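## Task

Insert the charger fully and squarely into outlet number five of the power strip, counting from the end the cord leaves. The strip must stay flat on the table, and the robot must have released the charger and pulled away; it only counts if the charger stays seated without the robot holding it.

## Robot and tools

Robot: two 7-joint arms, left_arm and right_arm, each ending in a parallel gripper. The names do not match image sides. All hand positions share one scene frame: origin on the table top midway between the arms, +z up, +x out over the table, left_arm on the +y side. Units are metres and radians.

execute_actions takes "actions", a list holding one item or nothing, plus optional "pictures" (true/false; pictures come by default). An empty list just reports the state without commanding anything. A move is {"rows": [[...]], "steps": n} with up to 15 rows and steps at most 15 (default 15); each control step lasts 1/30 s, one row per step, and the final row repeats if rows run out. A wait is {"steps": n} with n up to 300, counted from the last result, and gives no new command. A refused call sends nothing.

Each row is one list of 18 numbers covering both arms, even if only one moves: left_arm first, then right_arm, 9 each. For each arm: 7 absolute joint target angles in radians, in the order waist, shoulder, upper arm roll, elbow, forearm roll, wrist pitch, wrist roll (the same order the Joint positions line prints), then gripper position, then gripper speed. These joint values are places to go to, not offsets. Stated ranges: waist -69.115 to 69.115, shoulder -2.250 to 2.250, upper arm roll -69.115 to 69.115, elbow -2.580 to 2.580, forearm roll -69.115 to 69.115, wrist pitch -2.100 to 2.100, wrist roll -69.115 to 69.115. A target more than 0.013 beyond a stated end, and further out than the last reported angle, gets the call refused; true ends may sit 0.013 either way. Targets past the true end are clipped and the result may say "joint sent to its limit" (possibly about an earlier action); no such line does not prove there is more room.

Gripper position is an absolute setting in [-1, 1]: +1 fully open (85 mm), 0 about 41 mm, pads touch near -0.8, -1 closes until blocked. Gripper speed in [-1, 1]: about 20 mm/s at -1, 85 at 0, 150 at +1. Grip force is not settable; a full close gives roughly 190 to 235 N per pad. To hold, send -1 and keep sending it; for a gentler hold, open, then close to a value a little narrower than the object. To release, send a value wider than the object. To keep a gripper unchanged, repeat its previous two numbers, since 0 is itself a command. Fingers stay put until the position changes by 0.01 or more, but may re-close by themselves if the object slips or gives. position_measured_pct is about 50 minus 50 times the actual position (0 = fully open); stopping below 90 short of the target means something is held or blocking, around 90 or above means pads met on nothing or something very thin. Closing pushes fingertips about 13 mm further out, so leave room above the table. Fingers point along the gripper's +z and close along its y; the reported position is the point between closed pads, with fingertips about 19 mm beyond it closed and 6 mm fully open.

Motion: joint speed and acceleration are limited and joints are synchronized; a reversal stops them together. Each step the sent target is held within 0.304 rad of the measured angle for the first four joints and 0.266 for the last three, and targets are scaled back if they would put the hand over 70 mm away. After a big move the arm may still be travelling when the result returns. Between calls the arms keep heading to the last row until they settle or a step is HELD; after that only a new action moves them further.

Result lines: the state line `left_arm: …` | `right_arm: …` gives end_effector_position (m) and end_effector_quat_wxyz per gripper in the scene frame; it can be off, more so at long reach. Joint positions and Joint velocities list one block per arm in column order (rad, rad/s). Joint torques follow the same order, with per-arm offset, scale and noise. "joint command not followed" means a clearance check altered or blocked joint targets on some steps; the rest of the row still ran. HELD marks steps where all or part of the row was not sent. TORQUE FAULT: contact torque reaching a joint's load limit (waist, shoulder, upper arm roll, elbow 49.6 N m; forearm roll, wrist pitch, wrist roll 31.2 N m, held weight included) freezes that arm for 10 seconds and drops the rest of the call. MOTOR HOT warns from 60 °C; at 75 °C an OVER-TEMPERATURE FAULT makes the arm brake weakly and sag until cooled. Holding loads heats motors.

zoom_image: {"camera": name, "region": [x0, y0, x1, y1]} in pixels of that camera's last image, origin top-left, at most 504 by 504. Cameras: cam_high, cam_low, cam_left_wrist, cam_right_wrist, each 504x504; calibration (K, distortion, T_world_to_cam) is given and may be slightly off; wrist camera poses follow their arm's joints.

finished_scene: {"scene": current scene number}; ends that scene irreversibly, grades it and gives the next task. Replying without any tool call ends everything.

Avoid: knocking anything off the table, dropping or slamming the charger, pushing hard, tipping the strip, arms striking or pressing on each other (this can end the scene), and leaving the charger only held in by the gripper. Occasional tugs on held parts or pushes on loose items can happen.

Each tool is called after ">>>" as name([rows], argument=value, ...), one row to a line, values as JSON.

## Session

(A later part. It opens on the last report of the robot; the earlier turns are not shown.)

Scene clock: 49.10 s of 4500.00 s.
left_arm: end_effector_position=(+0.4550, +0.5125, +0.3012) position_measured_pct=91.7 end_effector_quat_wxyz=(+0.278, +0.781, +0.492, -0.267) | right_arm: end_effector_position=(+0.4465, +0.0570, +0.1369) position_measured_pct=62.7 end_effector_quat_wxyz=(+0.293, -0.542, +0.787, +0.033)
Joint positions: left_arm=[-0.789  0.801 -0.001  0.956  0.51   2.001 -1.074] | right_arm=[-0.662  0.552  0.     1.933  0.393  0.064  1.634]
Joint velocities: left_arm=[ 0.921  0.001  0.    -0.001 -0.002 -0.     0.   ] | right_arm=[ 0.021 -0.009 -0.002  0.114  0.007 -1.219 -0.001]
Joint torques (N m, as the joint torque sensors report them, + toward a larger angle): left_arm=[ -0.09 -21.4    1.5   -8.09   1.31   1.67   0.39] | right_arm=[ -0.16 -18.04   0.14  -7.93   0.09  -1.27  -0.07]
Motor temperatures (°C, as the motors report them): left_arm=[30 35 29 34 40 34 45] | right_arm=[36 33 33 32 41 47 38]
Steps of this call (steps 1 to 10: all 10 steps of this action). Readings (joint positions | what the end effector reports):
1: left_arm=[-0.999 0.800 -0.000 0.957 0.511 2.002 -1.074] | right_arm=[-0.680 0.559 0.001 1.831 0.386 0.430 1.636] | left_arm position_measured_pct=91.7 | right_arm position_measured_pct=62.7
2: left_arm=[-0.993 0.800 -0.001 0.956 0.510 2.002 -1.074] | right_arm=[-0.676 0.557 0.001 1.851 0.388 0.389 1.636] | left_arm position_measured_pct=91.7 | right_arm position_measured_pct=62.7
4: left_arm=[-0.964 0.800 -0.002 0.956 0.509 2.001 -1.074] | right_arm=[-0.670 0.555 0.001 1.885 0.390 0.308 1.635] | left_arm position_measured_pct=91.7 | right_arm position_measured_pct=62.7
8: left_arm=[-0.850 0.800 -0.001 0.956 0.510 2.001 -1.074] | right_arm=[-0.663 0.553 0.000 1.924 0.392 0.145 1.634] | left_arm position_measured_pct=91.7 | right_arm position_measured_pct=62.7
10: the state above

>>> execute_actions(actions=[])

Scene clock: 51.47 s of 4500.00 s.
left_arm: end_effector_position=(+0.4808, +0.3801, +0.3015) position_measured_pct=91.7 end_effector_quat_wxyz=(+0.237, +0.843, +0.374, -0.305) | right_arm: end_effector_position=(+0.4429, +0.2132, +0.4550) position_measured_pct=62.7 end_effector_quat_wxyz=(+0.710, -0.413, +0.478, +0.312)
Joint positions: left_arm=[-0.5    0.8   -0.     0.957  0.511  2.001 -1.074] | right_arm=[-0.658  0.55  -0.     1.95   0.394 -1.177  1.633]
Joint velocities: left_arm=[-0.  0.  0. -0.  0.  0. -0.] | right_arm=[ 0.    -0.    -0.001 -0.    -0.001  0.     0.   ]
Joint torques (N m, as the joint torque sensors report them, + toward a larger angle): left_arm=[  0.25 -21.09   1.1   -8.14   1.13   1.67   0.69] | right_arm=[  0.13 -18.9   -0.47  -8.71  -0.85  -2.9    0.16]
Motor temperatures (°C, as the motors report them): left_arm=[30 35 29 34 40 34 45] | right_arm=[36 33 33 32 41 47 38]
Steps of this call (steps 1 to 60: the robot went on to your last target; steps 61 to 71: nothing new was sent). Readings (joint positions | what the end effector reports):
1: left_arm=[-0.758 0.801 -0.001 0.956 0.510 2.001 -1.074] | right_arm=[-0.661 0.552 0.000 1.937 0.393 0.023 1.634] | left_arm position_measured_pct=91.7 | right_arm position_measured_pct=62.7
2: left_arm=[-0.727 0.801 -0.001 0.956 0.510 2.001 -1.074] | right_arm=[-0.660 0.551 0.000 1.939 0.393 -0.017 1.634] | left_arm position_measured_pct=91.7 | right_arm position_measured_pct=62.7
4: left_arm=[-0.666 0.801 -0.001 0.956 0.510 2.001 -1.074] | right_arm=[-0.660 0.551 0.000 1.943 0.393 -0.099 1.633] | left_arm position_measured_pct=91.7 | right_arm position_measured_pct=62.7
8: left_arm=[-0.551 0.801 0.001 0.956 0.512 2.001 -1.074] | right_arm=[-0.659 0.551 0.000 1.947 0.394 -0.262 1.633] | left_arm position_measured_pct=91.7 | right_arm position_measured_pct=62.7
71: the state above
All arms were judged still, so your last target was given up. Only a new action makes them travel on or press farther. Fingers that are still opening or closing keep moving.
camera_calibration (this result's frames):
cam_left_wrist: T_world_to_cam=[[0.775522, -0.595145, 0.210638, -0.210688], [-0.565069, -0.505573, 0.651991, 0.330438], [-0.281536, -0.624659, -0.728381, 0.73847], [0, 0, 0, 1]] pos_world=[0.558019, 0.502962, 0.366824]
cam_right_wrist: T_world_to_cam=[[-0.810278, 0.509057, -0.290363, 0.387452], [-0.34747, -0.0183248, 0.937512, -0.203551], [0.471926, 0.860538, 0.19173, -0.333239], [0, 0, 0, 1]] pos_world=[0.40048, 0.0857999, 0.367226]

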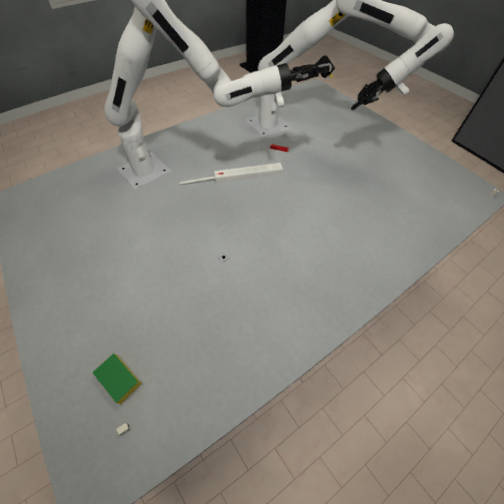

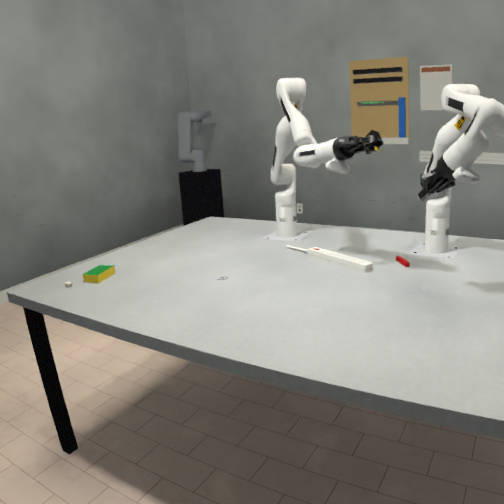

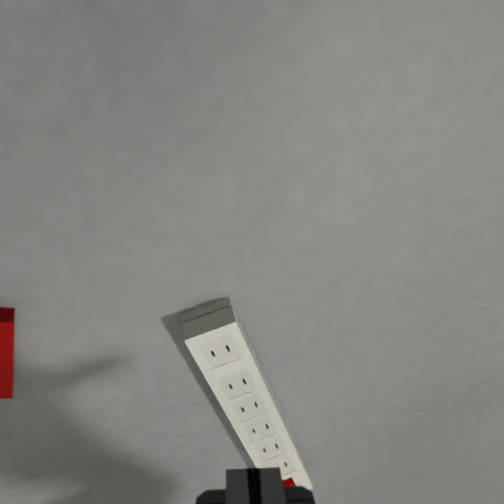

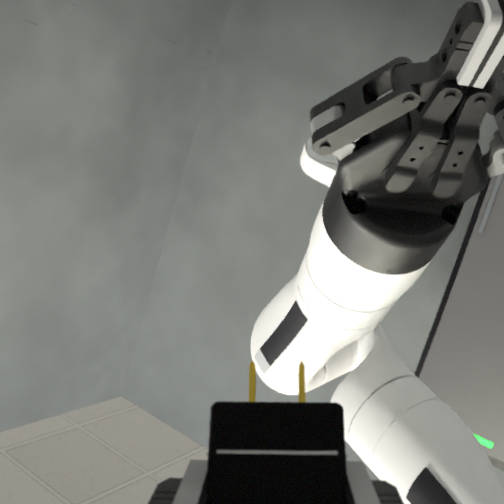

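>>> execute_actions([
  {"rows": [[-0.5,0.80,0,0.9566,0.5107,2.0015,-1.0744,-1,0, -0.6584,0.75,0,2.3999,0.3938,-1.1772,1.6333,-1,-0.6]], "steps": 15},
], pictures=false)

>>> execute_actions([
  {"rows": [[-0.5,0.80,0,0.9566,0.5107,2.0015,-1.0744,-1,0, -0.6584,0.8832,0,2.3999,0.3938,-1.1772,1.6333,-1,-0.6]], "steps": 15},
], pictures=false)

Scene clock: 53.17 s of 4500.00 s.
left_arm: end_effector_position=(+0.4808, +0.3801, +0.3015) position_measured_pct=91.7 end_effector_quat_wxyz=(+0.237, +0.843, +0.374, -0.305) | right_arm: end_effector_position=(+0.3902, +0.1634, +0.2430) position_measured_pct=62.7 end_effector_quat_wxyz=(+0.561, -0.458, +0.621, +0.299)
Joint positions: left_arm=[-0.5    0.8    0.     0.957  0.511  2.001 -1.074] | right_arm=[-0.658  0.689  0.     2.237  0.394 -1.177  1.633]
Joint velocities: left_arm=[-0.     0.001  0.     0.001 -0.     0.    -0.   ] | right_arm=[-0.     0.285  0.001  0.737  0.002  0.002 -0.001]
Joint torques (N m, as the joint torque sensors report them, + toward a larger angle): left_arm=[ -0.12 -20.8    1.35  -8.02   1.03   1.31   0.42] | right_arm=[  0.22 -18.53  -0.37  -5.32  -0.31  -2.64   0.08]
Motor temperatures (°C, as the motors report them): left_arm=[30 35 29 34 40 34 45] | right_arm=[36 33 33 32 41 47 38]
Steps of this call (steps 1 to 36: nothing new was sent; steps 37 to 51: all 15 steps of this action). Readings (joint positions | what the end effector reports):
37: left_arm=[-0.500 0.800 0.000 0.957 0.511 2.001 -1.074] | right_arm=[-0.658 0.551 -0.000 1.951 0.394 -1.178 1.633] | left_arm position_measured_pct=91.7 | right_arm position_measured_pct=62.7
38: left_arm=[-0.500 0.800 -0.000 0.957 0.511 2.001 -1.074] | right_arm=[-0.658 0.555 -0.000 1.956 0.393 -1.179 1.633] | left_arm position_measured_pct=91.7 | right_arm position_measured_pct=62.7
40: left_arm=[-0.500 0.800 0.000 0.957 0.511 2.001 -1.074] | right_arm=[-0.658 0.573 -0.000 1.982 0.393 -1.180 1.633] | left_arm position_measured_pct=91.7 | right_arm position_measured_pct=62.7
44: left_arm=[-0.500 0.800 0.000 0.957 0.511 2.001 -1.074] | right_arm=[-0.658 0.622 0.000 2.069 0.393 -1.178 1.633] | left_arm position_measured_pct=91.7 | right_arm position_measured_pct=62.7
51: the state above

Scene clock: 53.67 s of 4500.00 s.
left_arm: end_effector_position=(+0.4808, +0.3801, +0.3015) position_measured_pct=91.7 end_effector_quat_wxyz=(+0.237, +0.843, +0.374, -0.305) | right_arm: end_effector_position=(+0.3229, +0.1003, +0.0866) position_measured_pct=62.7 end_effector_quat_wxyz=(+0.417, -0.481, +0.719, +0.278)
Joint positions: left_arm=[-0.5    0.8    0.     0.957  0.511  2.001 -1.074] | right_arm=[-0.658  0.88  -0.     2.4    0.394 -1.177  1.633]
Joint velocities: left_arm=[ 0.     0.001  0.     0.001 -0.     0.    -0.   ] | right_arm=[ 0.001  0.028  0.001  0.001 -0.002 -0.004 -0.001]
Joint torques (N m, as the joint torque sensors report them, + toward a larger angle): left_arm=[  0.05 -21.15   1.61  -7.87   1.11   1.64   0.54] | right_arm=[  0.31 -16.81  -0.6   -1.26   0.15  -2.5    0.07]
Motor temperatures (°C, as the motors report them): left_arm=[30 35 29 34 40 34 45] | right_arm=[36 33 33 32 41 47 38]
Steps of this call (steps 1 to 15: all 15 steps of this action). Readings (joint positions | what the end effector reports):
1: left_arm=[-0.500 0.800 0.000 0.957 0.511 2.001 -1.074] | right_arm=[-0.658 0.699 0.000 2.261 0.394 -1.177 1.633] | left_arm position_measured_pct=91.7 | right_arm position_measured_pct=62.7
2: left_arm=[-0.500 0.800 0.000 0.957 0.511 2.001 -1.074] | right_arm=[-0.658 0.714 0.000 2.281 0.394 -1.178 1.633] | left_arm position_measured_pct=91.7 | right_arm position_measured_pct=62.7
4: left_arm=[-0.500 0.800 -0.000 0.957 0.511 2.001 -1.074] | right_arm=[-0.658 0.756 -0.000 2.309 0.394 -1.178 1.633] | left_arm position_measured_pct=91.7 | right_arm position_measured_pct=62.7
8: left_arm=[-0.500 0.800 0.000 0.957 0.511 2.001 -1.074] | right_arm=[-0.658 0.840 0.000 2.368 0.394 -1.177 1.633] | left_arm position_measured_pct=91.7 | right_arm position_measured_pct=62.7
15: the state above

Now rotate the left arm's waist.

>>> execute_actions([
  {"rows": [[0.039,0.85,0,0.9566,0.5107,2.0015,-1.0744,-1,0, -0.6584,0.8832,0,2.3999,0.3938,-1.1772,1.6333,-1,-0.6]], "steps": 15},
], pictures=false)

>>> execute_actions([
  {"rows": [[0.039,1.0,0,0.9566,0.5107,2.0015,-1.0744,-1,0, -0.6584,0.8832,0,2.3999,0.3938,-1.1772,1.6333,-1,-0.6]], "steps": 15},
])

Scene clock: 54.60 s of 4500.00 s.
left_arm: end_effector_position=(+0.4587, +0.2126, +0.2843) position_measured_pct=91.7 end_effector_quat_wxyz=(+0.174, +0.890, +0.218, -0.360) | right_arm: end_effector_position=(+0.3225, +0.0998, +0.0850) position_measured_pct=62.7 end_effector_quat_wxyz=(+0.416, -0.481, +0.720, +0.278)
Joint positions: left_arm=[-0.136  0.839 -0.001  0.956  0.511  2.001 -1.074] | right_arm=[-0.658  0.883  0.     2.4    0.394 -1.177  1.633]
Joint velocities: left_arm=[ 0.924  0.062  0.004 -0.     0.001 -0.    -0.   ] | right_arm=[ 0.    -0.    -0.     0.     0.001  0.    -0.001]
Joint torques (N m, as the joint torque sensors report them, + toward a larger angle): left_arm=[ -0.19 -21.3    1.75  -7.94   1.07   1.71   0.54] | right_arm=[  0.25 -16.67  -0.69  -1.     0.02  -2.54   0.01]
Motor temperatures (°C, as the motors report them): left_arm=[30 35 29 34 40 34 45] | right_arm=[36 33 33 32 41 47 38]
Steps of this call (steps 1 to 13: the robot went on to your last target; steps 14 to 28: all 15 steps of this action). Readings (joint positions | what the end effector reports):
14: left_arm=[-0.499 0.800 -0.000 0.957 0.511 2.002 -1.074] | right_arm=[-0.658 0.883 0.000 2.400 0.394 -1.177 1.633] | left_arm position_measured_pct=91.7 | right_arm position_measured_pct=62.7
15: left_arm=[-0.493 0.801 -0.001 0.956 0.510 2.002 -1.074] | right_arm=[-0.658 0.883 0.000 2.400 0.394 -1.177 1.633] | left_arm position_measured_pct=91.7 | right_arm position_measured_pct=62.7
17: left_arm=[-0.464 0.806 -0.002 0.956 0.509 2.002 -1.074] | right_arm=[-0.658 0.883 0.000 2.400 0.394 -1.177 1.633] | left_arm position_measured_pct=91.7 | right_arm position_measured_pct=62.7
21: left_arm=[-0.351 0.822 -0.001 0.956 0.510 2.001 -1.074] | right_arm=[-0.658 0.883 0.000 2.400 0.394 -1.177 1.633] | left_arm position_measured_pct=91.7 | right_arm position_measured_pct=62.7
28: the state above

Scene clock: 55.10 s of 4500.00 s.
left_arm: end_effector_position=(+0.4212, +0.1388, +0.2151) position_measured_pct=91.7 end_effector_quat_wxyz=(+0.122, +0.875, +0.155, -0.443) | right_arm: end_effector_position=(+0.3225, +0.0998, +0.0850) position_measured_pct=62.7 end_effector_quat_wxyz=(+0.416, -0.481, +0.720, +0.278)
Joint positions: left_arm=[ 0.038  0.998  0.     0.957  0.511  2.001 -1.074] | right_arm=[-0.658  0.883  0.     2.4    0.394 -1.177  1.633]
Joint velocities: left_arm=[ 0.014  0.018 -0.001 -0.004  0.     0.    -0.   ] | right_arm=[ 0.     0.     0.001 -0.    -0.001 -0.    -0.001]
Joint torques (N m, as the joint torque sensors report them, + toward a larger angle): left_arm=[  0.24 -22.38   1.6   -7.11   0.69   2.05   0.29] | right_arm=[  0.15 -16.6   -0.59  -1.24   0.01  -2.53  -0.03]
Motor temperatures (°C, as the motors report them): left_arm=[30 35 29 34 40 34 45] | right_arm=[36 33 33 32 41 47 38]
Steps of this call (steps 1 to 15: all 15 steps of this action). Readings (joint positions | what the end effector reports):
1: left_arm=[-0.106 0.842 -0.000 0.956 0.511 2.001 -1.074] | right_arm=[-0.658 0.883 -0.000 2.400 0.394 -1.177 1.633] | left_arm position_measured_pct=91.7 | right_arm position_measured_pct=62.7
2: left_arm=[-0.080 0.847 0.001 0.956 0.512 2.002 -1.074] | right_arm=[-0.658 0.883 0.000 2.400 0.394 -1.177 1.633] | left_arm position_measured_pct=91.7 | right_arm position_measured_pct=62.7
4: left_arm=[-0.041 0.875 0.002 0.955 0.512 2.002 -1.074] | right_arm=[-0.658 0.883 -0.000 2.400 0.394 -1.177 1.633] | left_arm position_measured_pct=91.7 | right_arm position_measured_pct=62.7
8: left_arm=[0.018 0.968 0.001 0.957 0.511 2.001 -1.074] | right_arm=[-0.658 0.883 0.000 2.400 0.394 -1.177 1.633] | left_arm position_measured_pct=91.7 | right_arm position_measured_pct=62.7
15: the state above
camera_calibration (this result's frames):
cam_left_wrist: T_world_to_cam=[[0.393242, -0.912549, 0.112315, -0.0636514], [-0.602929, -0.163717, 0.780816, 0.171937], [-0.694145, -0.374768, -0.614583, 0.622658], [0, 0, 0, 1]] pos_world=[0.560911, 0.203416, 0.255573]
cam_right_wrist: T_world_to_cam=[[-0.90837, 0.416604, -0.0361224, 0.259503], [0.190096, 0.488338, 0.851698, -0.117212], [0.37246, 0.76679, -0.522786, -0.00574269], [0, 0, 0, 1]] pos_world=[0.260146, -0.0464674, 0.106201]

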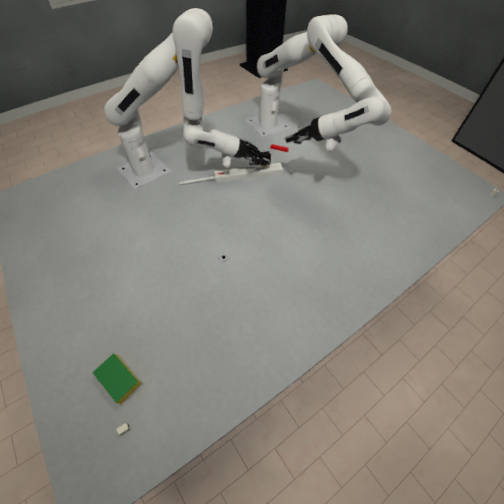

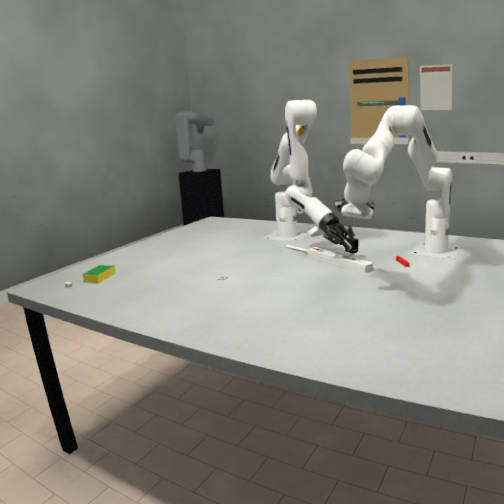

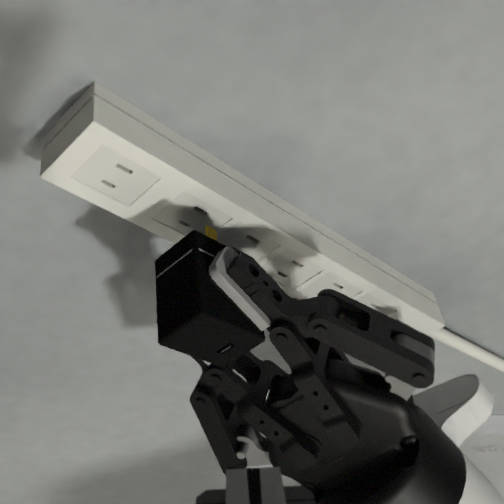

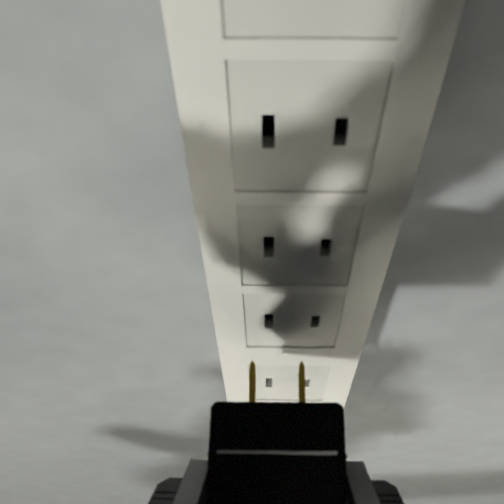

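>>> execute_actions([
  {"rows": [[0.039,1.1489,0,0.9566,0.5107,2.0015,-1.0744,-1,0, -0.6584,0.8832,0,2.3999,0.3938,-1.1772,1.6333,-1,-0.6]], "steps": 15},
])

Scene clock: 57.80 s of 4500.00 s.
left_arm: end_effector_position=(+0.4059, +0.1403, +0.1516) position_measured_pct=91.7 end_effector_quat_wxyz=(+0.101, +0.841, +0.167, -0.505) | right_arm: end_effector_position=(+0.3225, +0.0998, +0.0850) position_measured_pct=62.7 end_effector_quat_wxyz=(+0.416, -0.481, +0.720, +0.278)
Joint positions: left_arm=[ 0.039  1.147 -0.     0.957  0.511  2.001 -1.074] | right_arm=[-0.658  0.883  0.     2.4    0.394 -1.177  1.633]
Joint velocities: left_arm=[ 0.     0.015  0.    -0.003 -0.001  0.    -0.   ] | right_arm=[ 0.    -0.001 -0.    -0.    -0.002 -0.    -0.   ]
Joint torques (N m, as the joint torque sensors report them, + toward a larger angle): left_arm=[  0.11 -23.6    1.96  -6.33   0.92   2.4    0.48] | right_arm=[ -0.03 -16.63  -0.39  -1.13   0.    -2.6   -0.09]
Motor temperatures (°C, as the motors report them): left_arm=[30 35 29 34 40 34 45] | right_arm=[36 33 33 32 41 47 38]
Steps of this call (steps 1 to 15: the robot went on to your last target; steps 16 to 66: nothing new was sent; steps 67 to 81: all 15 steps of this action). Readings (joint positions | what the end effector reports):
67: left_arm=[0.039 1.001 0.000 0.956 0.511 2.002 -1.074] | right_arm=[-0.658 0.883 -0.000 2.400 0.394 -1.177 1.633] | left_arm position_measured_pct=91.7 | right_arm position_measured_pct=62.7
68: left_arm=[0.039 1.007 0.000 0.956 0.511 2.002 -1.074] | right_arm=[-0.658 0.883 0.000 2.400 0.394 -1.177 1.633] | left_arm position_measured_pct=91.7 | right_arm position_measured_pct=62.7
70: left_arm=[0.039 1.036 0.000 0.955 0.511 2.002 -1.074] | right_arm=[-0.658 0.883 0.000 2.400 0.394 -1.177 1.633] | left_arm position_measured_pct=91.7 | right_arm position_measured_pct=62.7
74: left_arm=[0.039 1.125 -0.000 0.957 0.510 2.001 -1.074] | right_arm=[-0.658 0.883 0.000 2.400 0.394 -1.177 1.633] | left_arm position_measured_pct=91.7 | right_arm position_measured_pct=62.7
81: the state above
camera_calibration (this result's frames):
cam_left_wrist: T_world_to_cam=[[0.402861, -0.914585, 0.0351736, -0.0410959], [-0.481872, -0.179271, 0.857707, 0.153881], [-0.778141, -0.362486, -0.512934, 0.590526], [0, 0, 0, 1]] pos_world=[0.550219, 0.204058, 0.172361]
cam_right_wrist: T_world_to_cam=[[-0.90837, 0.416603, -0.0361223, 0.259503], [0.190096, 0.488338, 0.851698, -0.117212], [0.37246, 0.766791, -0.522786, -0.00574271], [0, 0, 0, 1]] pos_world=[0.260146, -0.0464674, 0.106201]

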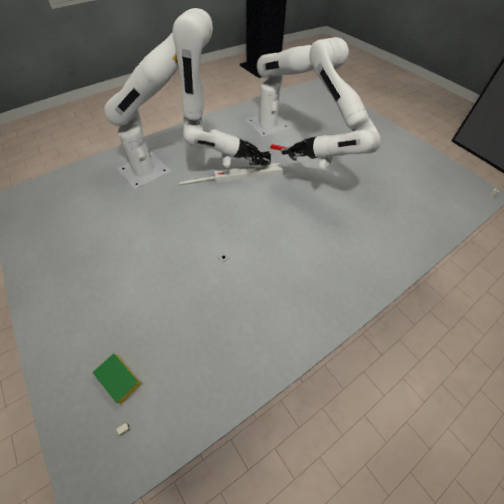

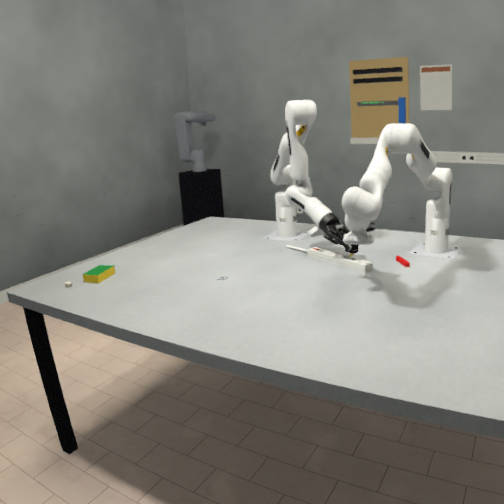

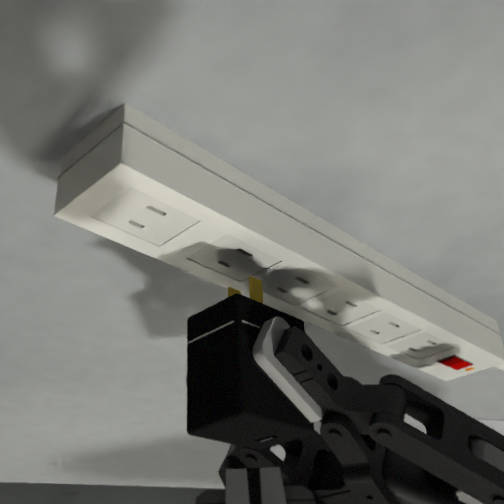

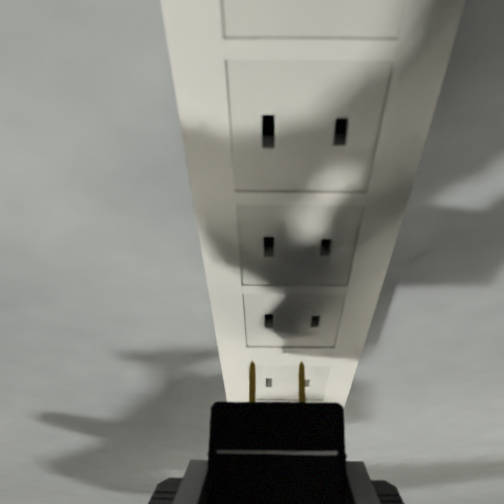

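>>> zoom_image(camera="cam_left_wrist", region=[170, 220, 310, 330])

>>> zoom_image(camera="cam_right_wrist", region=[220, 290, 360, 410])

Region (170, 220, 310, 330) of cam_left_wrist's 504x504 image, scaled by 3.600; it fills the top 396 rows of this view, and the rest is white.

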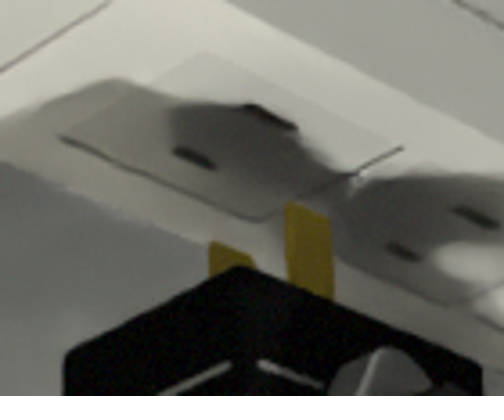

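Region (220, 290, 360, 410) of cam_right_wrist's 504x504 image, scaled by 3.600; it fills the top 432 rows of this view, and the rest is white.

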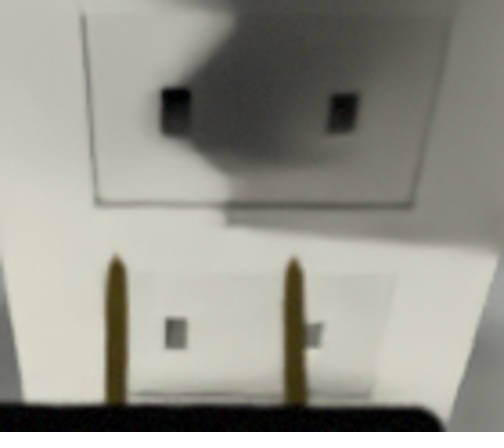

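>>> execute_actions([
  {"rows": [[0.039,1.1489,0,0.9566,0.5107,2.0015,-1.0744,-1,0, -0.67367,0.918,0,2.39537,0.37497,-1.20611,1.64315,-1,-0.6]], "steps": 15},
], pictures=false)

>>> execute_actions([
  {"steps": 8},
])

>>> zoom_image(camera="cam_left_wrist", region=[190, 230, 290, 300])

>>> zoom_image(camera="cam_right_wrist", region=[227, 320, 327, 410])

Scene clock: 64.30 s of 4500.00 s.
left_arm: end_effector_position=(+0.4058, +0.1403, +0.1510) position_measured_pct=91.7 end_effector_quat_wxyz=(+0.101, +0.841, +0.167, -0.505) | right_arm: end_effector_position=(+0.3197, +0.1029, +0.0751) position_measured_pct=62.7 end_effector_quat_wxyz=(+0.416, -0.481, +0.720, +0.278)
Joint positions: left_arm=[ 0.039  1.149  0.     0.957  0.511  2.001 -1.074] | right_arm=[-0.674  0.918 -0.     2.395  0.375 -1.206  1.643]
Joint velocities: left_arm=[ 0.     0.001  0.     0.    -0.    -0.    -0.   ] | right_arm=[-0.001  0.002 -0.001  0.     0.001  0.     0.002]
Joint torques (N m, as the joint torque sensors report them, + toward a larger angle): left_arm=[  0.41 -22.79   1.93  -5.94   0.8    2.11   0.44] | right_arm=[ -0.11 -17.12  -0.6   -1.08  -0.08  -2.53   0.09]
Motor temperatures (°C, as the motors report them): left_arm=[30 36 29 34 40 34 45] | right_arm=[36 33 33 32 41 47 38]
Steps of this call (steps 1 to 15: the robot went on to your last target; steps 16 to 90: nothing new was sent; then 3.00 s passed at rest; steps 91 to 105: all 15 steps of this action). Readings (joint positions | what the end effector reports):
91: left_arm=[0.039 1.149 0.000 0.957 0.511 2.001 -1.074] | right_arm=[-0.659 0.885 0.000 2.400 0.393 -1.178 1.634] | left_arm position_measured_pct=91.7 | right_arm position_measured_pct=62.7
92: left_arm=[0.039 1.149 0.000 0.957 0.511 2.001 -1.074] | right_arm=[-0.662 0.892 0.000 2.399 0.390 -1.183 1.635] | left_arm position_measured_pct=91.7 | right_arm position_measured_pct=62.7
94: left_arm=[0.039 1.149 0.000 0.957 0.511 2.001 -1.074] | right_arm=[-0.671 0.913 0.000 2.396 0.380 -1.199 1.641] | left_arm position_measured_pct=91.7 | right_arm position_measured_pct=62.7
98: left_arm=[0.039 1.149 0.000 0.957 0.511 2.001 -1.074] | right_arm=[-0.673 0.916 -0.000 2.395 0.375 -1.206 1.643] | left_arm position_measured_pct=91.7 | right_arm position_measured_pct=62.7
105: the state above

Scene clock: 64.57 s of 4500.00 s.
left_arm: end_effector_position=(+0.4058, +0.1403, +0.1510) position_measured_pct=91.7 end_effector_quat_wxyz=(+0.101, +0.841, +0.167, -0.505) | right_arm: end_effector_position=(+0.3196, +0.1029, +0.0750) position_measured_pct=62.7 end_effector_quat_wxyz=(+0.416, -0.481, +0.720, +0.278)
Joint positions: left_arm=[ 0.039  1.149  0.     0.957  0.511  2.001 -1.074] | right_arm=[-0.674  0.918 -0.     2.395  0.375 -1.206  1.643]
Joint velocities: left_arm=[ 0. -0.  0. -0. -0.  0. -0.] | right_arm=[ 0.     0.     0.    -0.    -0.001 -0.001 -0.   ]
Joint torques (N m, as the joint torque sensors report them, + toward a larger angle): left_arm=[ -0.54 -23.1    1.93  -5.9    0.9    2.5    0.49] | right_arm=[  0.12 -16.95  -0.54  -0.86   0.02  -2.52   0.16]
Motor temperatures (°C, as the motors report them): left_arm=[30 36 29 34 40 34 45] | right_arm=[36 33 33 32 41 47 38]
Steps of this call (steps 1 to 8: the robot went on to your last target). Readings (joint positions | what the end effector reports):
1: left_arm=[0.039 1.149 0.000 0.957 0.511 2.001 -1.074] | right_arm=[-0.674 0.918 -0.000 2.395 0.375 -1.206 1.643] | left_arm position_measured_pct=91.7 | right_arm position_measured_pct=62.7
2: left_arm=[0.039 1.149 0.000 0.957 0.511 2.001 -1.074] | right_arm=[-0.674 0.918 -0.000 2.395 0.375 -1.206 1.643] | left_arm position_measured_pct=91.7 | right_arm position_measured_pct=62.7
4: left_arm=[0.039 1.149 0.000 0.957 0.511 2.001 -1.074] | right_arm=[-0.674 0.918 -0.000 2.395 0.375 -1.206 1.643] | left_arm position_measured_pct=91.7 | right_arm position_measured_pct=62.7
8: the state above
camera_calibration (this result's frames):
cam_left_wrist: T_world_to_cam=[[0.402898, -0.914597, 0.0344266, -0.0408868], [-0.480659, -0.17943, 0.858354, 0.153817], [-0.778871, -0.362377, -0.511902, 0.590202], [0, 0, 0, 1]] pos_world=[0.550098, 0.20408, 0.171503]
cam_right_wrist: T_world_to_cam=[[-0.908327, 0.416694, -0.036152, 0.2552], [0.190134, 0.488354, 0.85168, -0.109689], [0.372545, 0.766731, -0.522813, -0.0123097], [0, 0, 0, 1]] pos_world=[0.257246, -0.0433352, 0.0962099]

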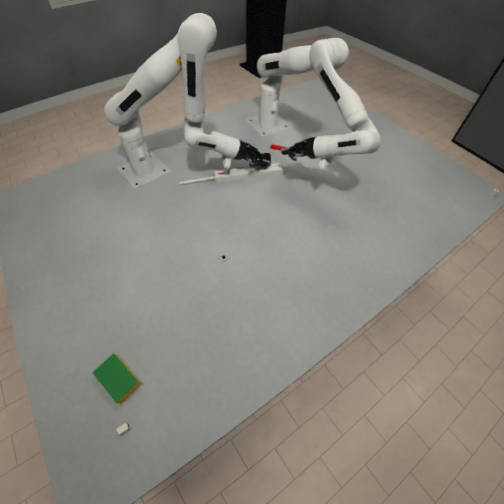

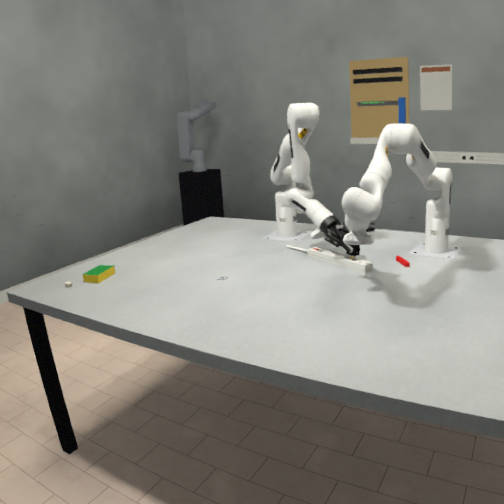

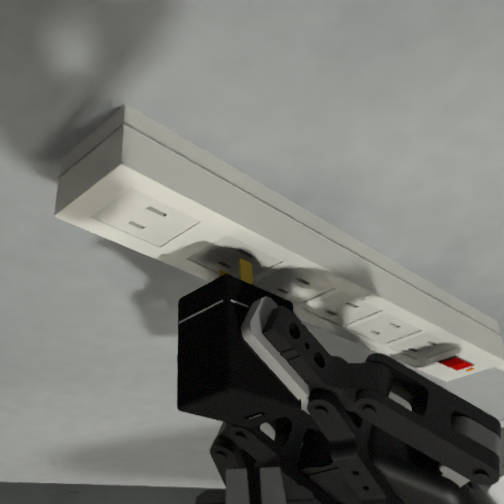

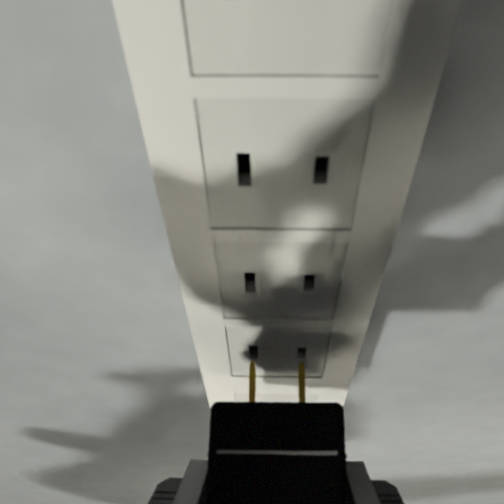

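Region (190, 230, 290, 300) of cam_left_wrist's 504x504 image, scaled by 5.040; it fills the top 353 rows of this view, and the rest is white.

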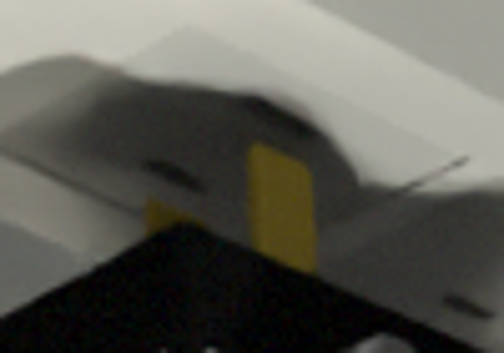

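Region (227, 320, 327, 410) of cam_right_wrist's 504x504 image, scaled by 5.040; it fills the top 454 rows of this view, and the rest is white.

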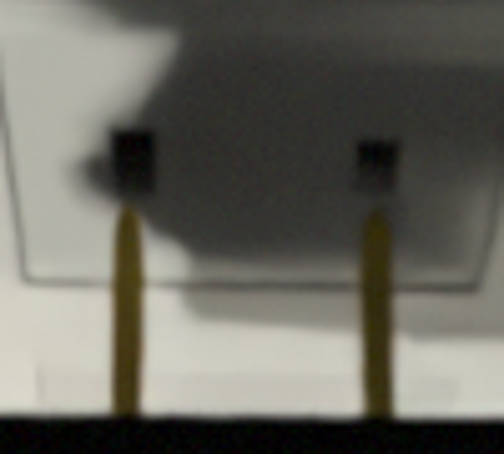

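>>> execute_actions([
  {"rows": [[0.039,1.1489,0,0.9566,0.5107,2.0015,-1.0744,-1,0, -0.67414,0.9266,0,2.3937,0.37356,-1.21262,1.6458,-1,-0.6]], "steps": 15},
], pictures=false)

>>> execute_actions([
  {"steps": 6},
])

>>> zoom_image(camera="cam_left_wrist", region=[200, 236, 270, 286])

>>> zoom_image(camera="cam_right_wrist", region=[237, 340, 317, 400])

Scene clock: 71.20 s of 4500.00 s.
left_arm: end_effector_position=(+0.4058, +0.1403, +0.1510) position_measured_pct=91.7 end_effector_quat_wxyz=(+0.101, +0.841, +0.167, -0.505) | right_arm: end_effector_position=(+0.3196, +0.1031, +0.0725) position_measured_pct=62.7 end_effector_quat_wxyz=(+0.416, -0.481, +0.720, +0.278)
Joint positions: left_arm=[ 0.039  1.149  0.     0.957  0.511  2.001 -1.074] | right_arm=[-0.674  0.927  0.     2.394  0.374 -1.213  1.646]
Joint velocities: left_arm=[ 0.  0.  0. -0.  0.  0. -0.] | right_arm=[-0.     0.001 -0.    -0.    -0.     0.    -0.001]
Joint torques (N m, as the joint torque sensors report them, + toward a larger angle): left_arm=[  0.73 -23.02   1.99  -6.64   1.07   2.29   0.58] | right_arm=[  0.   -16.87  -0.41  -0.85  -0.04  -2.47   0.03]
Motor temperatures (°C, as the motors report them): left_arm=[30 36 29 34 40 34 45] | right_arm=[36 33 33 32 41 47 38]
Steps of this call (steps 1 to 15: the robot went on to your last target; steps 16 to 90: nothing new was sent; then 3.13 s passed at rest; steps 91 to 105: all 15 steps of this action). Readings (joint positions | what the end effector reports):
91: left_arm=[0.039 1.149 0.000 0.957 0.511 2.001 -1.074] | right_arm=[-0.674 0.920 0.000 2.395 0.375 -1.207 1.643] | left_arm position_measured_pct=91.7 | right_arm position_measured_pct=62.7
92: left_arm=[0.039 1.149 0.000 0.957 0.511 2.001 -1.074] | right_arm=[-0.674 0.924 0.000 2.394 0.374 -1.210 1.645] | left_arm position_measured_pct=91.7 | right_arm position_measured_pct=62.7
94: left_arm=[0.039 1.149 0.000 0.957 0.511 2.001 -1.074] | right_arm=[-0.674 0.926 -0.000 2.394 0.374 -1.212 1.646] | left_arm position_measured_pct=91.7 | right_arm position_measured_pct=62.7
98: left_arm=[0.039 1.149 0.000 0.957 0.511 2.001 -1.074] | right_arm=[-0.674 0.926 0.000 2.394 0.374 -1.213 1.646] | left_arm position_measured_pct=91.7 | right_arm position_measured_pct=62.7
105: the state above

Scene clock: 71.40 s of 4500.00 s.
left_arm: end_effector_position=(+0.4058, +0.1403, +0.1510) position_measured_pct=91.7 end_effector_quat_wxyz=(+0.101, +0.841, +0.167, -0.505) | right_arm: end_effector_position=(+0.3196, +0.1031, +0.0725) position_measured_pct=62.7 end_effector_quat_wxyz=(+0.416, -0.481, +0.720, +0.278)
Joint positions: left_arm=[ 0.039  1.149  0.     0.957  0.511  2.001 -1.074] | right_arm=[-0.674  0.927 -0.     2.394  0.374 -1.213  1.646]
Joint velocities: left_arm=[ 0.     0.001 -0.    -0.    -0.     0.     0.   ] | right_arm=[-0.     0.001  0.002 -0.     0.002  0.001  0.001]
Joint torques (N m, as the joint torque sensors report them, + toward a larger angle): left_arm=[  0.18 -23.08   1.8   -5.96   0.94   2.38   0.54] | right_arm=[ -0.05 -16.82  -0.57  -0.86  -0.05  -2.54  -0.16]
Motor temperatures (°C, as the motors report them): left_arm=[30 36 29 34 40 34 45] | right_arm=[36 33 33 32 41 47 38]
Steps of this call (steps 1 to 6: the robot went on to your last target). Readings (joint positions | what the end effector reports):
1: left_arm=[0.039 1.149 0.000 0.957 0.511 2.001 -1.074] | right_arm=[-0.674 0.927 0.000 2.394 0.374 -1.213 1.646] | left_arm position_measured_pct=91.7 | right_arm position_measured_pct=62.7
2: left_arm=[0.039 1.149 0.000 0.957 0.511 2.001 -1.074] | right_arm=[-0.674 0.927 -0.000 2.394 0.374 -1.213 1.646] | left_arm position_measured_pct=91.7 | right_arm position_measured_pct=62.7
4: left_arm=[0.039 1.149 0.000 0.957 0.511 2.001 -1.074] | right_arm=[-0.674 0.927 0.000 2.394 0.374 -1.213 1.646] | left_arm position_measured_pct=91.7 | right_arm position_measured_pct=62.7
6: the state above
camera_calibration (this result's frames):
cam_left_wrist: T_world_to_cam=[[0.402899, -0.914597, 0.0344265, -0.0408869], [-0.480659, -0.179431, 0.858354, 0.153817], [-0.778871, -0.362377, -0.511902, 0.590202], [0, 0, 0, 1]] pos_world=[0.550098, 0.20408, 0.171503]
cam_right_wrist: T_world_to_cam=[[-0.908326, 0.416695, -0.0361703, 0.255007], [0.190114, 0.488347, 0.851689, -0.107604], [0.372558, 0.766735, -0.522798, -0.0137068], [0, 0, 0, 1]] pos_world=[0.257193, -0.0432025, 0.0937029]

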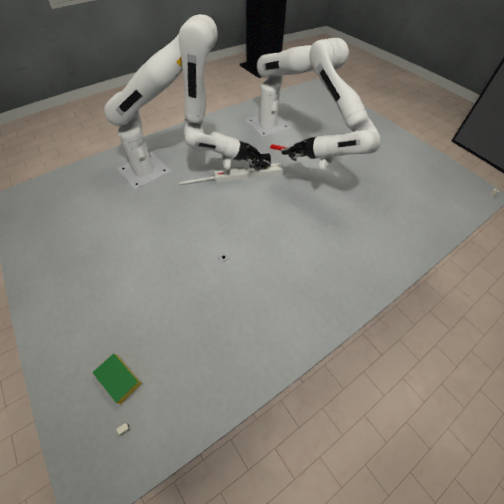

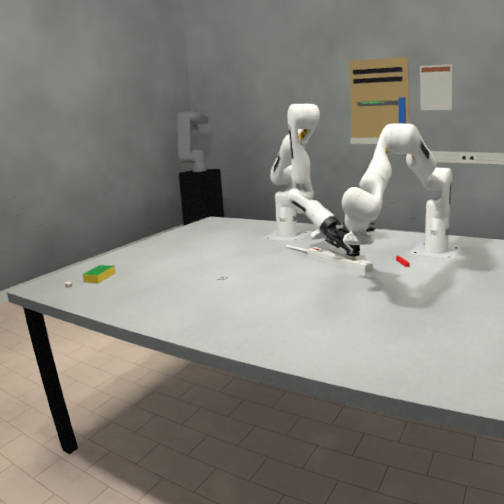

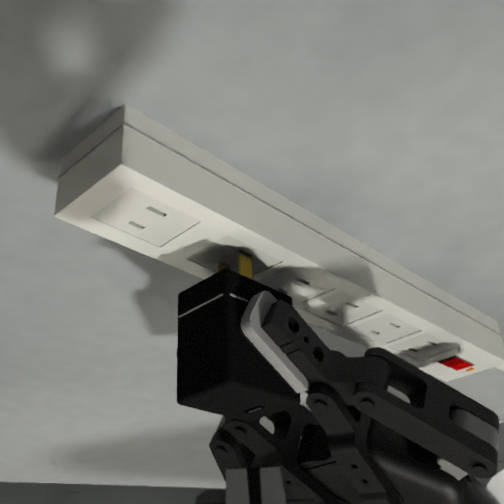

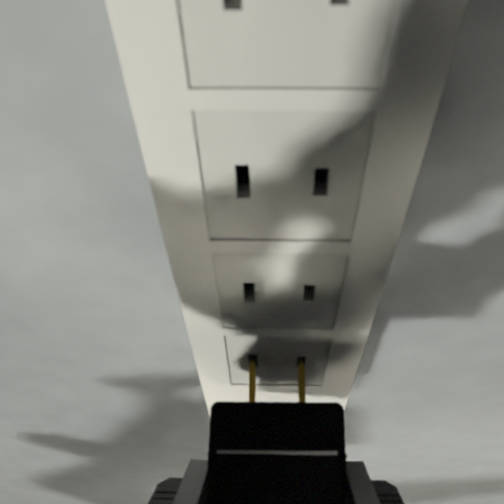

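Region (200, 236, 270, 286) of cam_left_wrist's 504x504 image, scaled by 7.200; it fills the top 360 rows of this view, and the rest is white.

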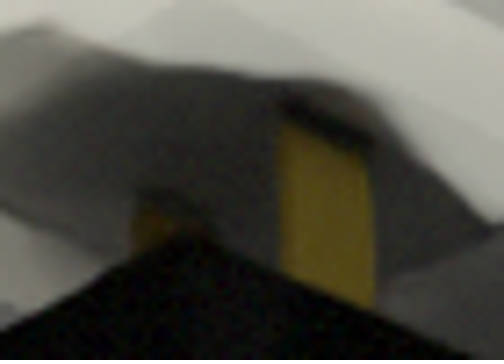

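Region (237, 340, 317, 400) of cam_right_wrist's 504x504 image, scaled by 6.300; it fills the top 378 rows of this view, and the rest is white.

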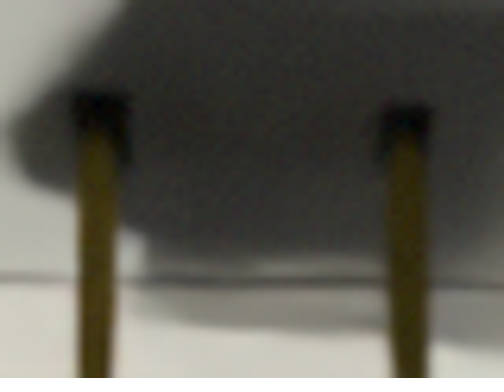

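>>> execute_actions([
  {"rows": [
[0.039,1.1489,0,0.9566,0.5107,2.0015,-1.0744,-1,0, -0.67414,0.92803,0,2.39343,0.37341,-1.21369,1.64625,-1,-0.6],
[0.039,1.1489,0,0.9566,0.5107,2.0015,-1.0744,-1,0, -0.67414,0.92946,0,2.39315,0.37325,-1.21477,1.64669,-1,-0.6],
[0.039,1.1489,0,0.9566,0.5107,2.0015,-1.0744,-1,0, -0.67414,0.93088,0,2.39288,0.37310,-1.21584,1.64714,-1,-0.6],
[0.039,1.1489,0,0.9566,0.5107,2.0015,-1.0744,-1,0, -0.67414,0.93231,0,2.39261,0.37295,-1.21692,1.64759,-1,-0.6],
[0.039,1.1489,0,0.9566,0.5107,2.0015,-1.0744,-1,0, -0.67414,0.93374,0,2.39233,0.37280,-1.21799,1.64803,-1,-0.6],
[0.039,1.1489,0,0.9566,0.5107,2.0015,-1.0744,-1,0, -0.67414,0.93517,0,2.39206,0.37264,-1.21906,1.64848,-1,-0.6],
[0.039,1.1489,0,0.9566,0.5107,2.0015,-1.0744,-1,0, -0.67414,0.93660,0,2.39178,0.37249,-1.22014,1.64892,-1,-0.6],
[0.039,1.1489,0,0.9566,0.5107,2.0015,-1.0744,-1,0, -0.67414,0.93803,0,2.39151,0.37234,-1.22121,1.64937,-1,-0.6],
[0.039,1.1489,0,0.9566,0.5107,2.0015,-1.0744,-1,0, -0.67414,0.93945,0,2.39124,0.37218,-1.22229,1.64982,-1,-0.6],
[0.039,1.1489,0,0.9566,0.5107,2.0015,-1.0744,-1,0, -0.67414,0.94088,0,2.39096,0.37203,-1.22336,1.65026,-1,-0.6],
[0.039,1.1489,0,0.9566,0.5107,2.0015,-1.0744,-1,0, -0.67414,0.94231,0,2.39069,0.37188,-1.22443,1.65071,-1,-0.6],
[0.039,1.1489,0,0.9566,0.5107,2.0015,-1.0744,-1,0, -0.67414,0.94374,0,2.39042,0.37173,-1.22551,1.65116,-1,-0.6]
], "steps": 15},
], pictures=false)

>>> execute_actions([
  {"steps": 6},
])

Scene clock: 75.17 s of 4500.00 s.
left_arm: end_effector_position=(+0.4058, +0.1403, +0.1510) position_measured_pct=91.7 end_effector_quat_wxyz=(+0.101, +0.841, +0.167, -0.505) | right_arm: end_effector_position=(+0.3196, +0.1031, +0.0677) position_measured_pct=62.7 end_effector_quat_wxyz=(+0.416, -0.481, +0.720, +0.278)
Joint positions: left_arm=[ 0.039  1.149  0.     0.957  0.511  2.001 -1.074] | right_arm=[-0.674  0.943  0.     2.39   0.372 -1.225  1.651]
Joint velocities: left_arm=[ 0.     0.    -0.    -0.001 -0.    -0.     0.   ] | right_arm=[ 0.     0.003 -0.003 -0.001  0.    -0.002  0.001]
Joint torques (N m, as the joint torque sensors report them, + toward a larger angle): left_arm=[  0.01 -23.06   2.02  -6.3    0.86   2.01   0.27] | right_arm=[ -0.06 -17.39  -0.54  -0.76   0.02  -2.45   0.02]
Motor temperatures (°C, as the motors report them): left_arm=[30 36 29 34 40 34 45] | right_arm=[36 33 33 32 41 47 38]
Steps of this call (steps 1 to 15: the robot went on to your last target; steps 16 to 90: nothing new was sent; then 0.27 s passed at rest; steps 91 to 105: all 15 steps of this action). Readings (joint positions | what the end effector reports):
91: left_arm=[0.039 1.149 0.000 0.957 0.511 2.001 -1.074] | right_arm=[-0.674 0.927 -0.000 2.394 0.374 -1.213 1.646] | left_arm position_measured_pct=91.7 | right_arm position_measured_pct=62.7
92: left_arm=[0.039 1.149 0.000 0.957 0.511 2.001 -1.074] | right_arm=[-0.674 0.928 -0.000 2.393 0.373 -1.214 1.646] | left_arm position_measured_pct=91.7 | right_arm position_measured_pct=62.7
94: left_arm=[0.039 1.149 0.000 0.957 0.511 2.001 -1.074] | right_arm=[-0.674 0.931 -0.000 2.393 0.373 -1.216 1.647] | left_arm position_measured_pct=91.7 | right_arm position_measured_pct=62.7
98: left_arm=[0.039 1.149 0.000 0.957 0.511 2.001 -1.074] | right_arm=[-0.674 0.936 -0.000 2.392 0.373 -1.220 1.649] | left_arm position_measured_pct=91.7 | right_arm position_measured_pct=62.7
105: the state above

Scene clock: 75.37 s of 4500.00 s.
left_arm: end_effector_position=(+0.4058, +0.1403, +0.1510) position_measured_pct=91.7 end_effector_quat_wxyz=(+0.101, +0.841, +0.167, -0.505) | right_arm: end_effector_position=(+0.3196, +0.1031, +0.0675) position_measured_pct=62.7 end_effector_quat_wxyz=(+0.416, -0.481, +0.720, +0.278)
Joint positions: left_arm=[ 0.039  1.149  0.     0.957  0.511  2.001 -1.074] | right_arm=[-0.674  0.944  0.     2.39   0.372 -1.226  1.651]
Joint velocities: left_arm=[-0.    -0.001  0.    -0.    -0.    -0.     0.   ] | right_arm=[ 0.     0.001  0.001  0.    -0.    -0.001  0.001]
Joint torques (N m, as the joint torque sensors report them, + toward a larger angle): left_arm=[  0.12 -23.09   1.35  -6.15   1.1    2.1    0.32] | right_arm=[  0.04 -17.34  -0.44  -0.66  -0.04  -2.49   0.05]
Motor temperatures (°C, as the motors report them): left_arm=[30 36 29 34 40 34 45] | right_arm=[36 33 33 32 41 47 38]
Steps of this call (steps 1 to 6: the robot went on to your last target). Readings (joint positions | what the end effector reports):
1: left_arm=[0.039 1.149 0.000 0.957 0.511 2.001 -1.074] | right_arm=[-0.674 0.943 0.000 2.390 0.372 -1.226 1.651] | left_arm position_measured_pct=91.7 | right_arm position_measured_pct=62.7
2: left_arm=[0.039 1.149 0.000 0.957 0.511 2.001 -1.074] | right_arm=[-0.674 0.943 0.000 2.390 0.372 -1.226 1.651] | left_arm position_measured_pct=91.7 | right_arm position_measured_pct=62.7
4: left_arm=[0.039 1.149 0.000 0.957 0.511 2.001 -1.074] | right_arm=[-0.674 0.944 -0.000 2.390 0.372 -1.226 1.651] | left_arm position_measured_pct=91.7 | right_arm position_measured_pct=62.7
6: the state above
camera_calibration (this result's frames):
cam_left_wrist: T_world_to_cam=[[0.402898, -0.914597, 0.0344264, -0.0408868], [-0.480659, -0.179431, 0.858354, 0.153817], [-0.778871, -0.362377, -0.511902, 0.590202], [0, 0, 0, 1]] pos_world=[0.550098, 0.20408, 0.171503]
cam_right_wrist: T_world_to_cam=[[-0.908332, 0.416682, -0.0361862, 0.254831], [0.190072, 0.488307, 0.851721, -0.103373], [0.372567, 0.766767, -0.522744, -0.0163192], [0, 0, 0, 1]] pos_world=[0.257199, -0.0431928, 0.0887354]

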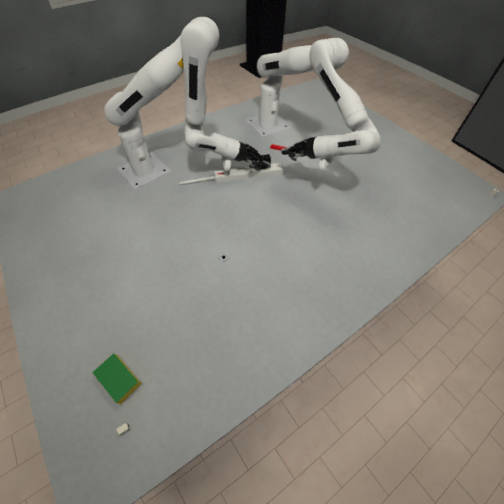

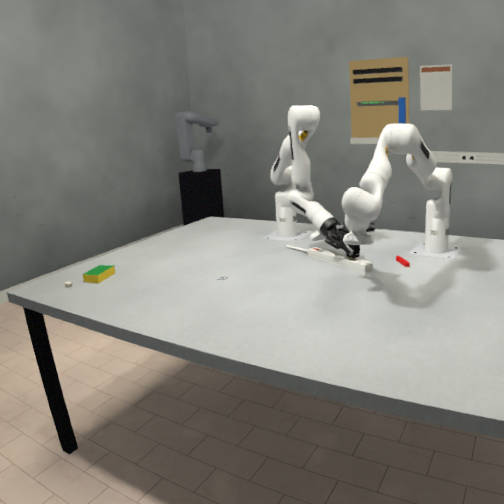

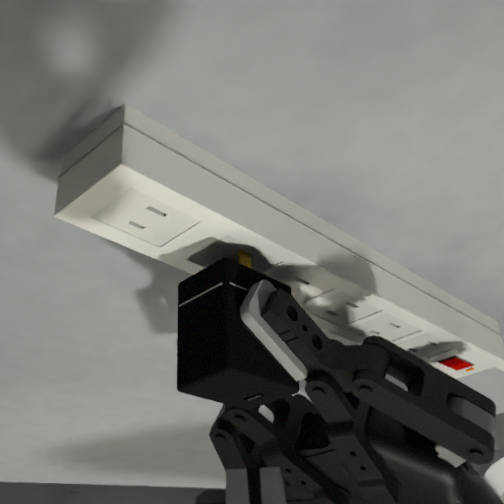

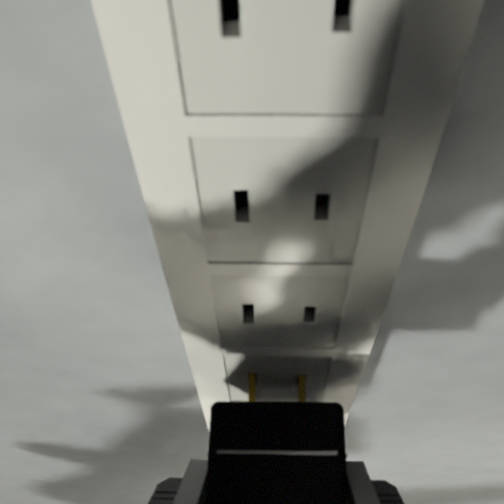

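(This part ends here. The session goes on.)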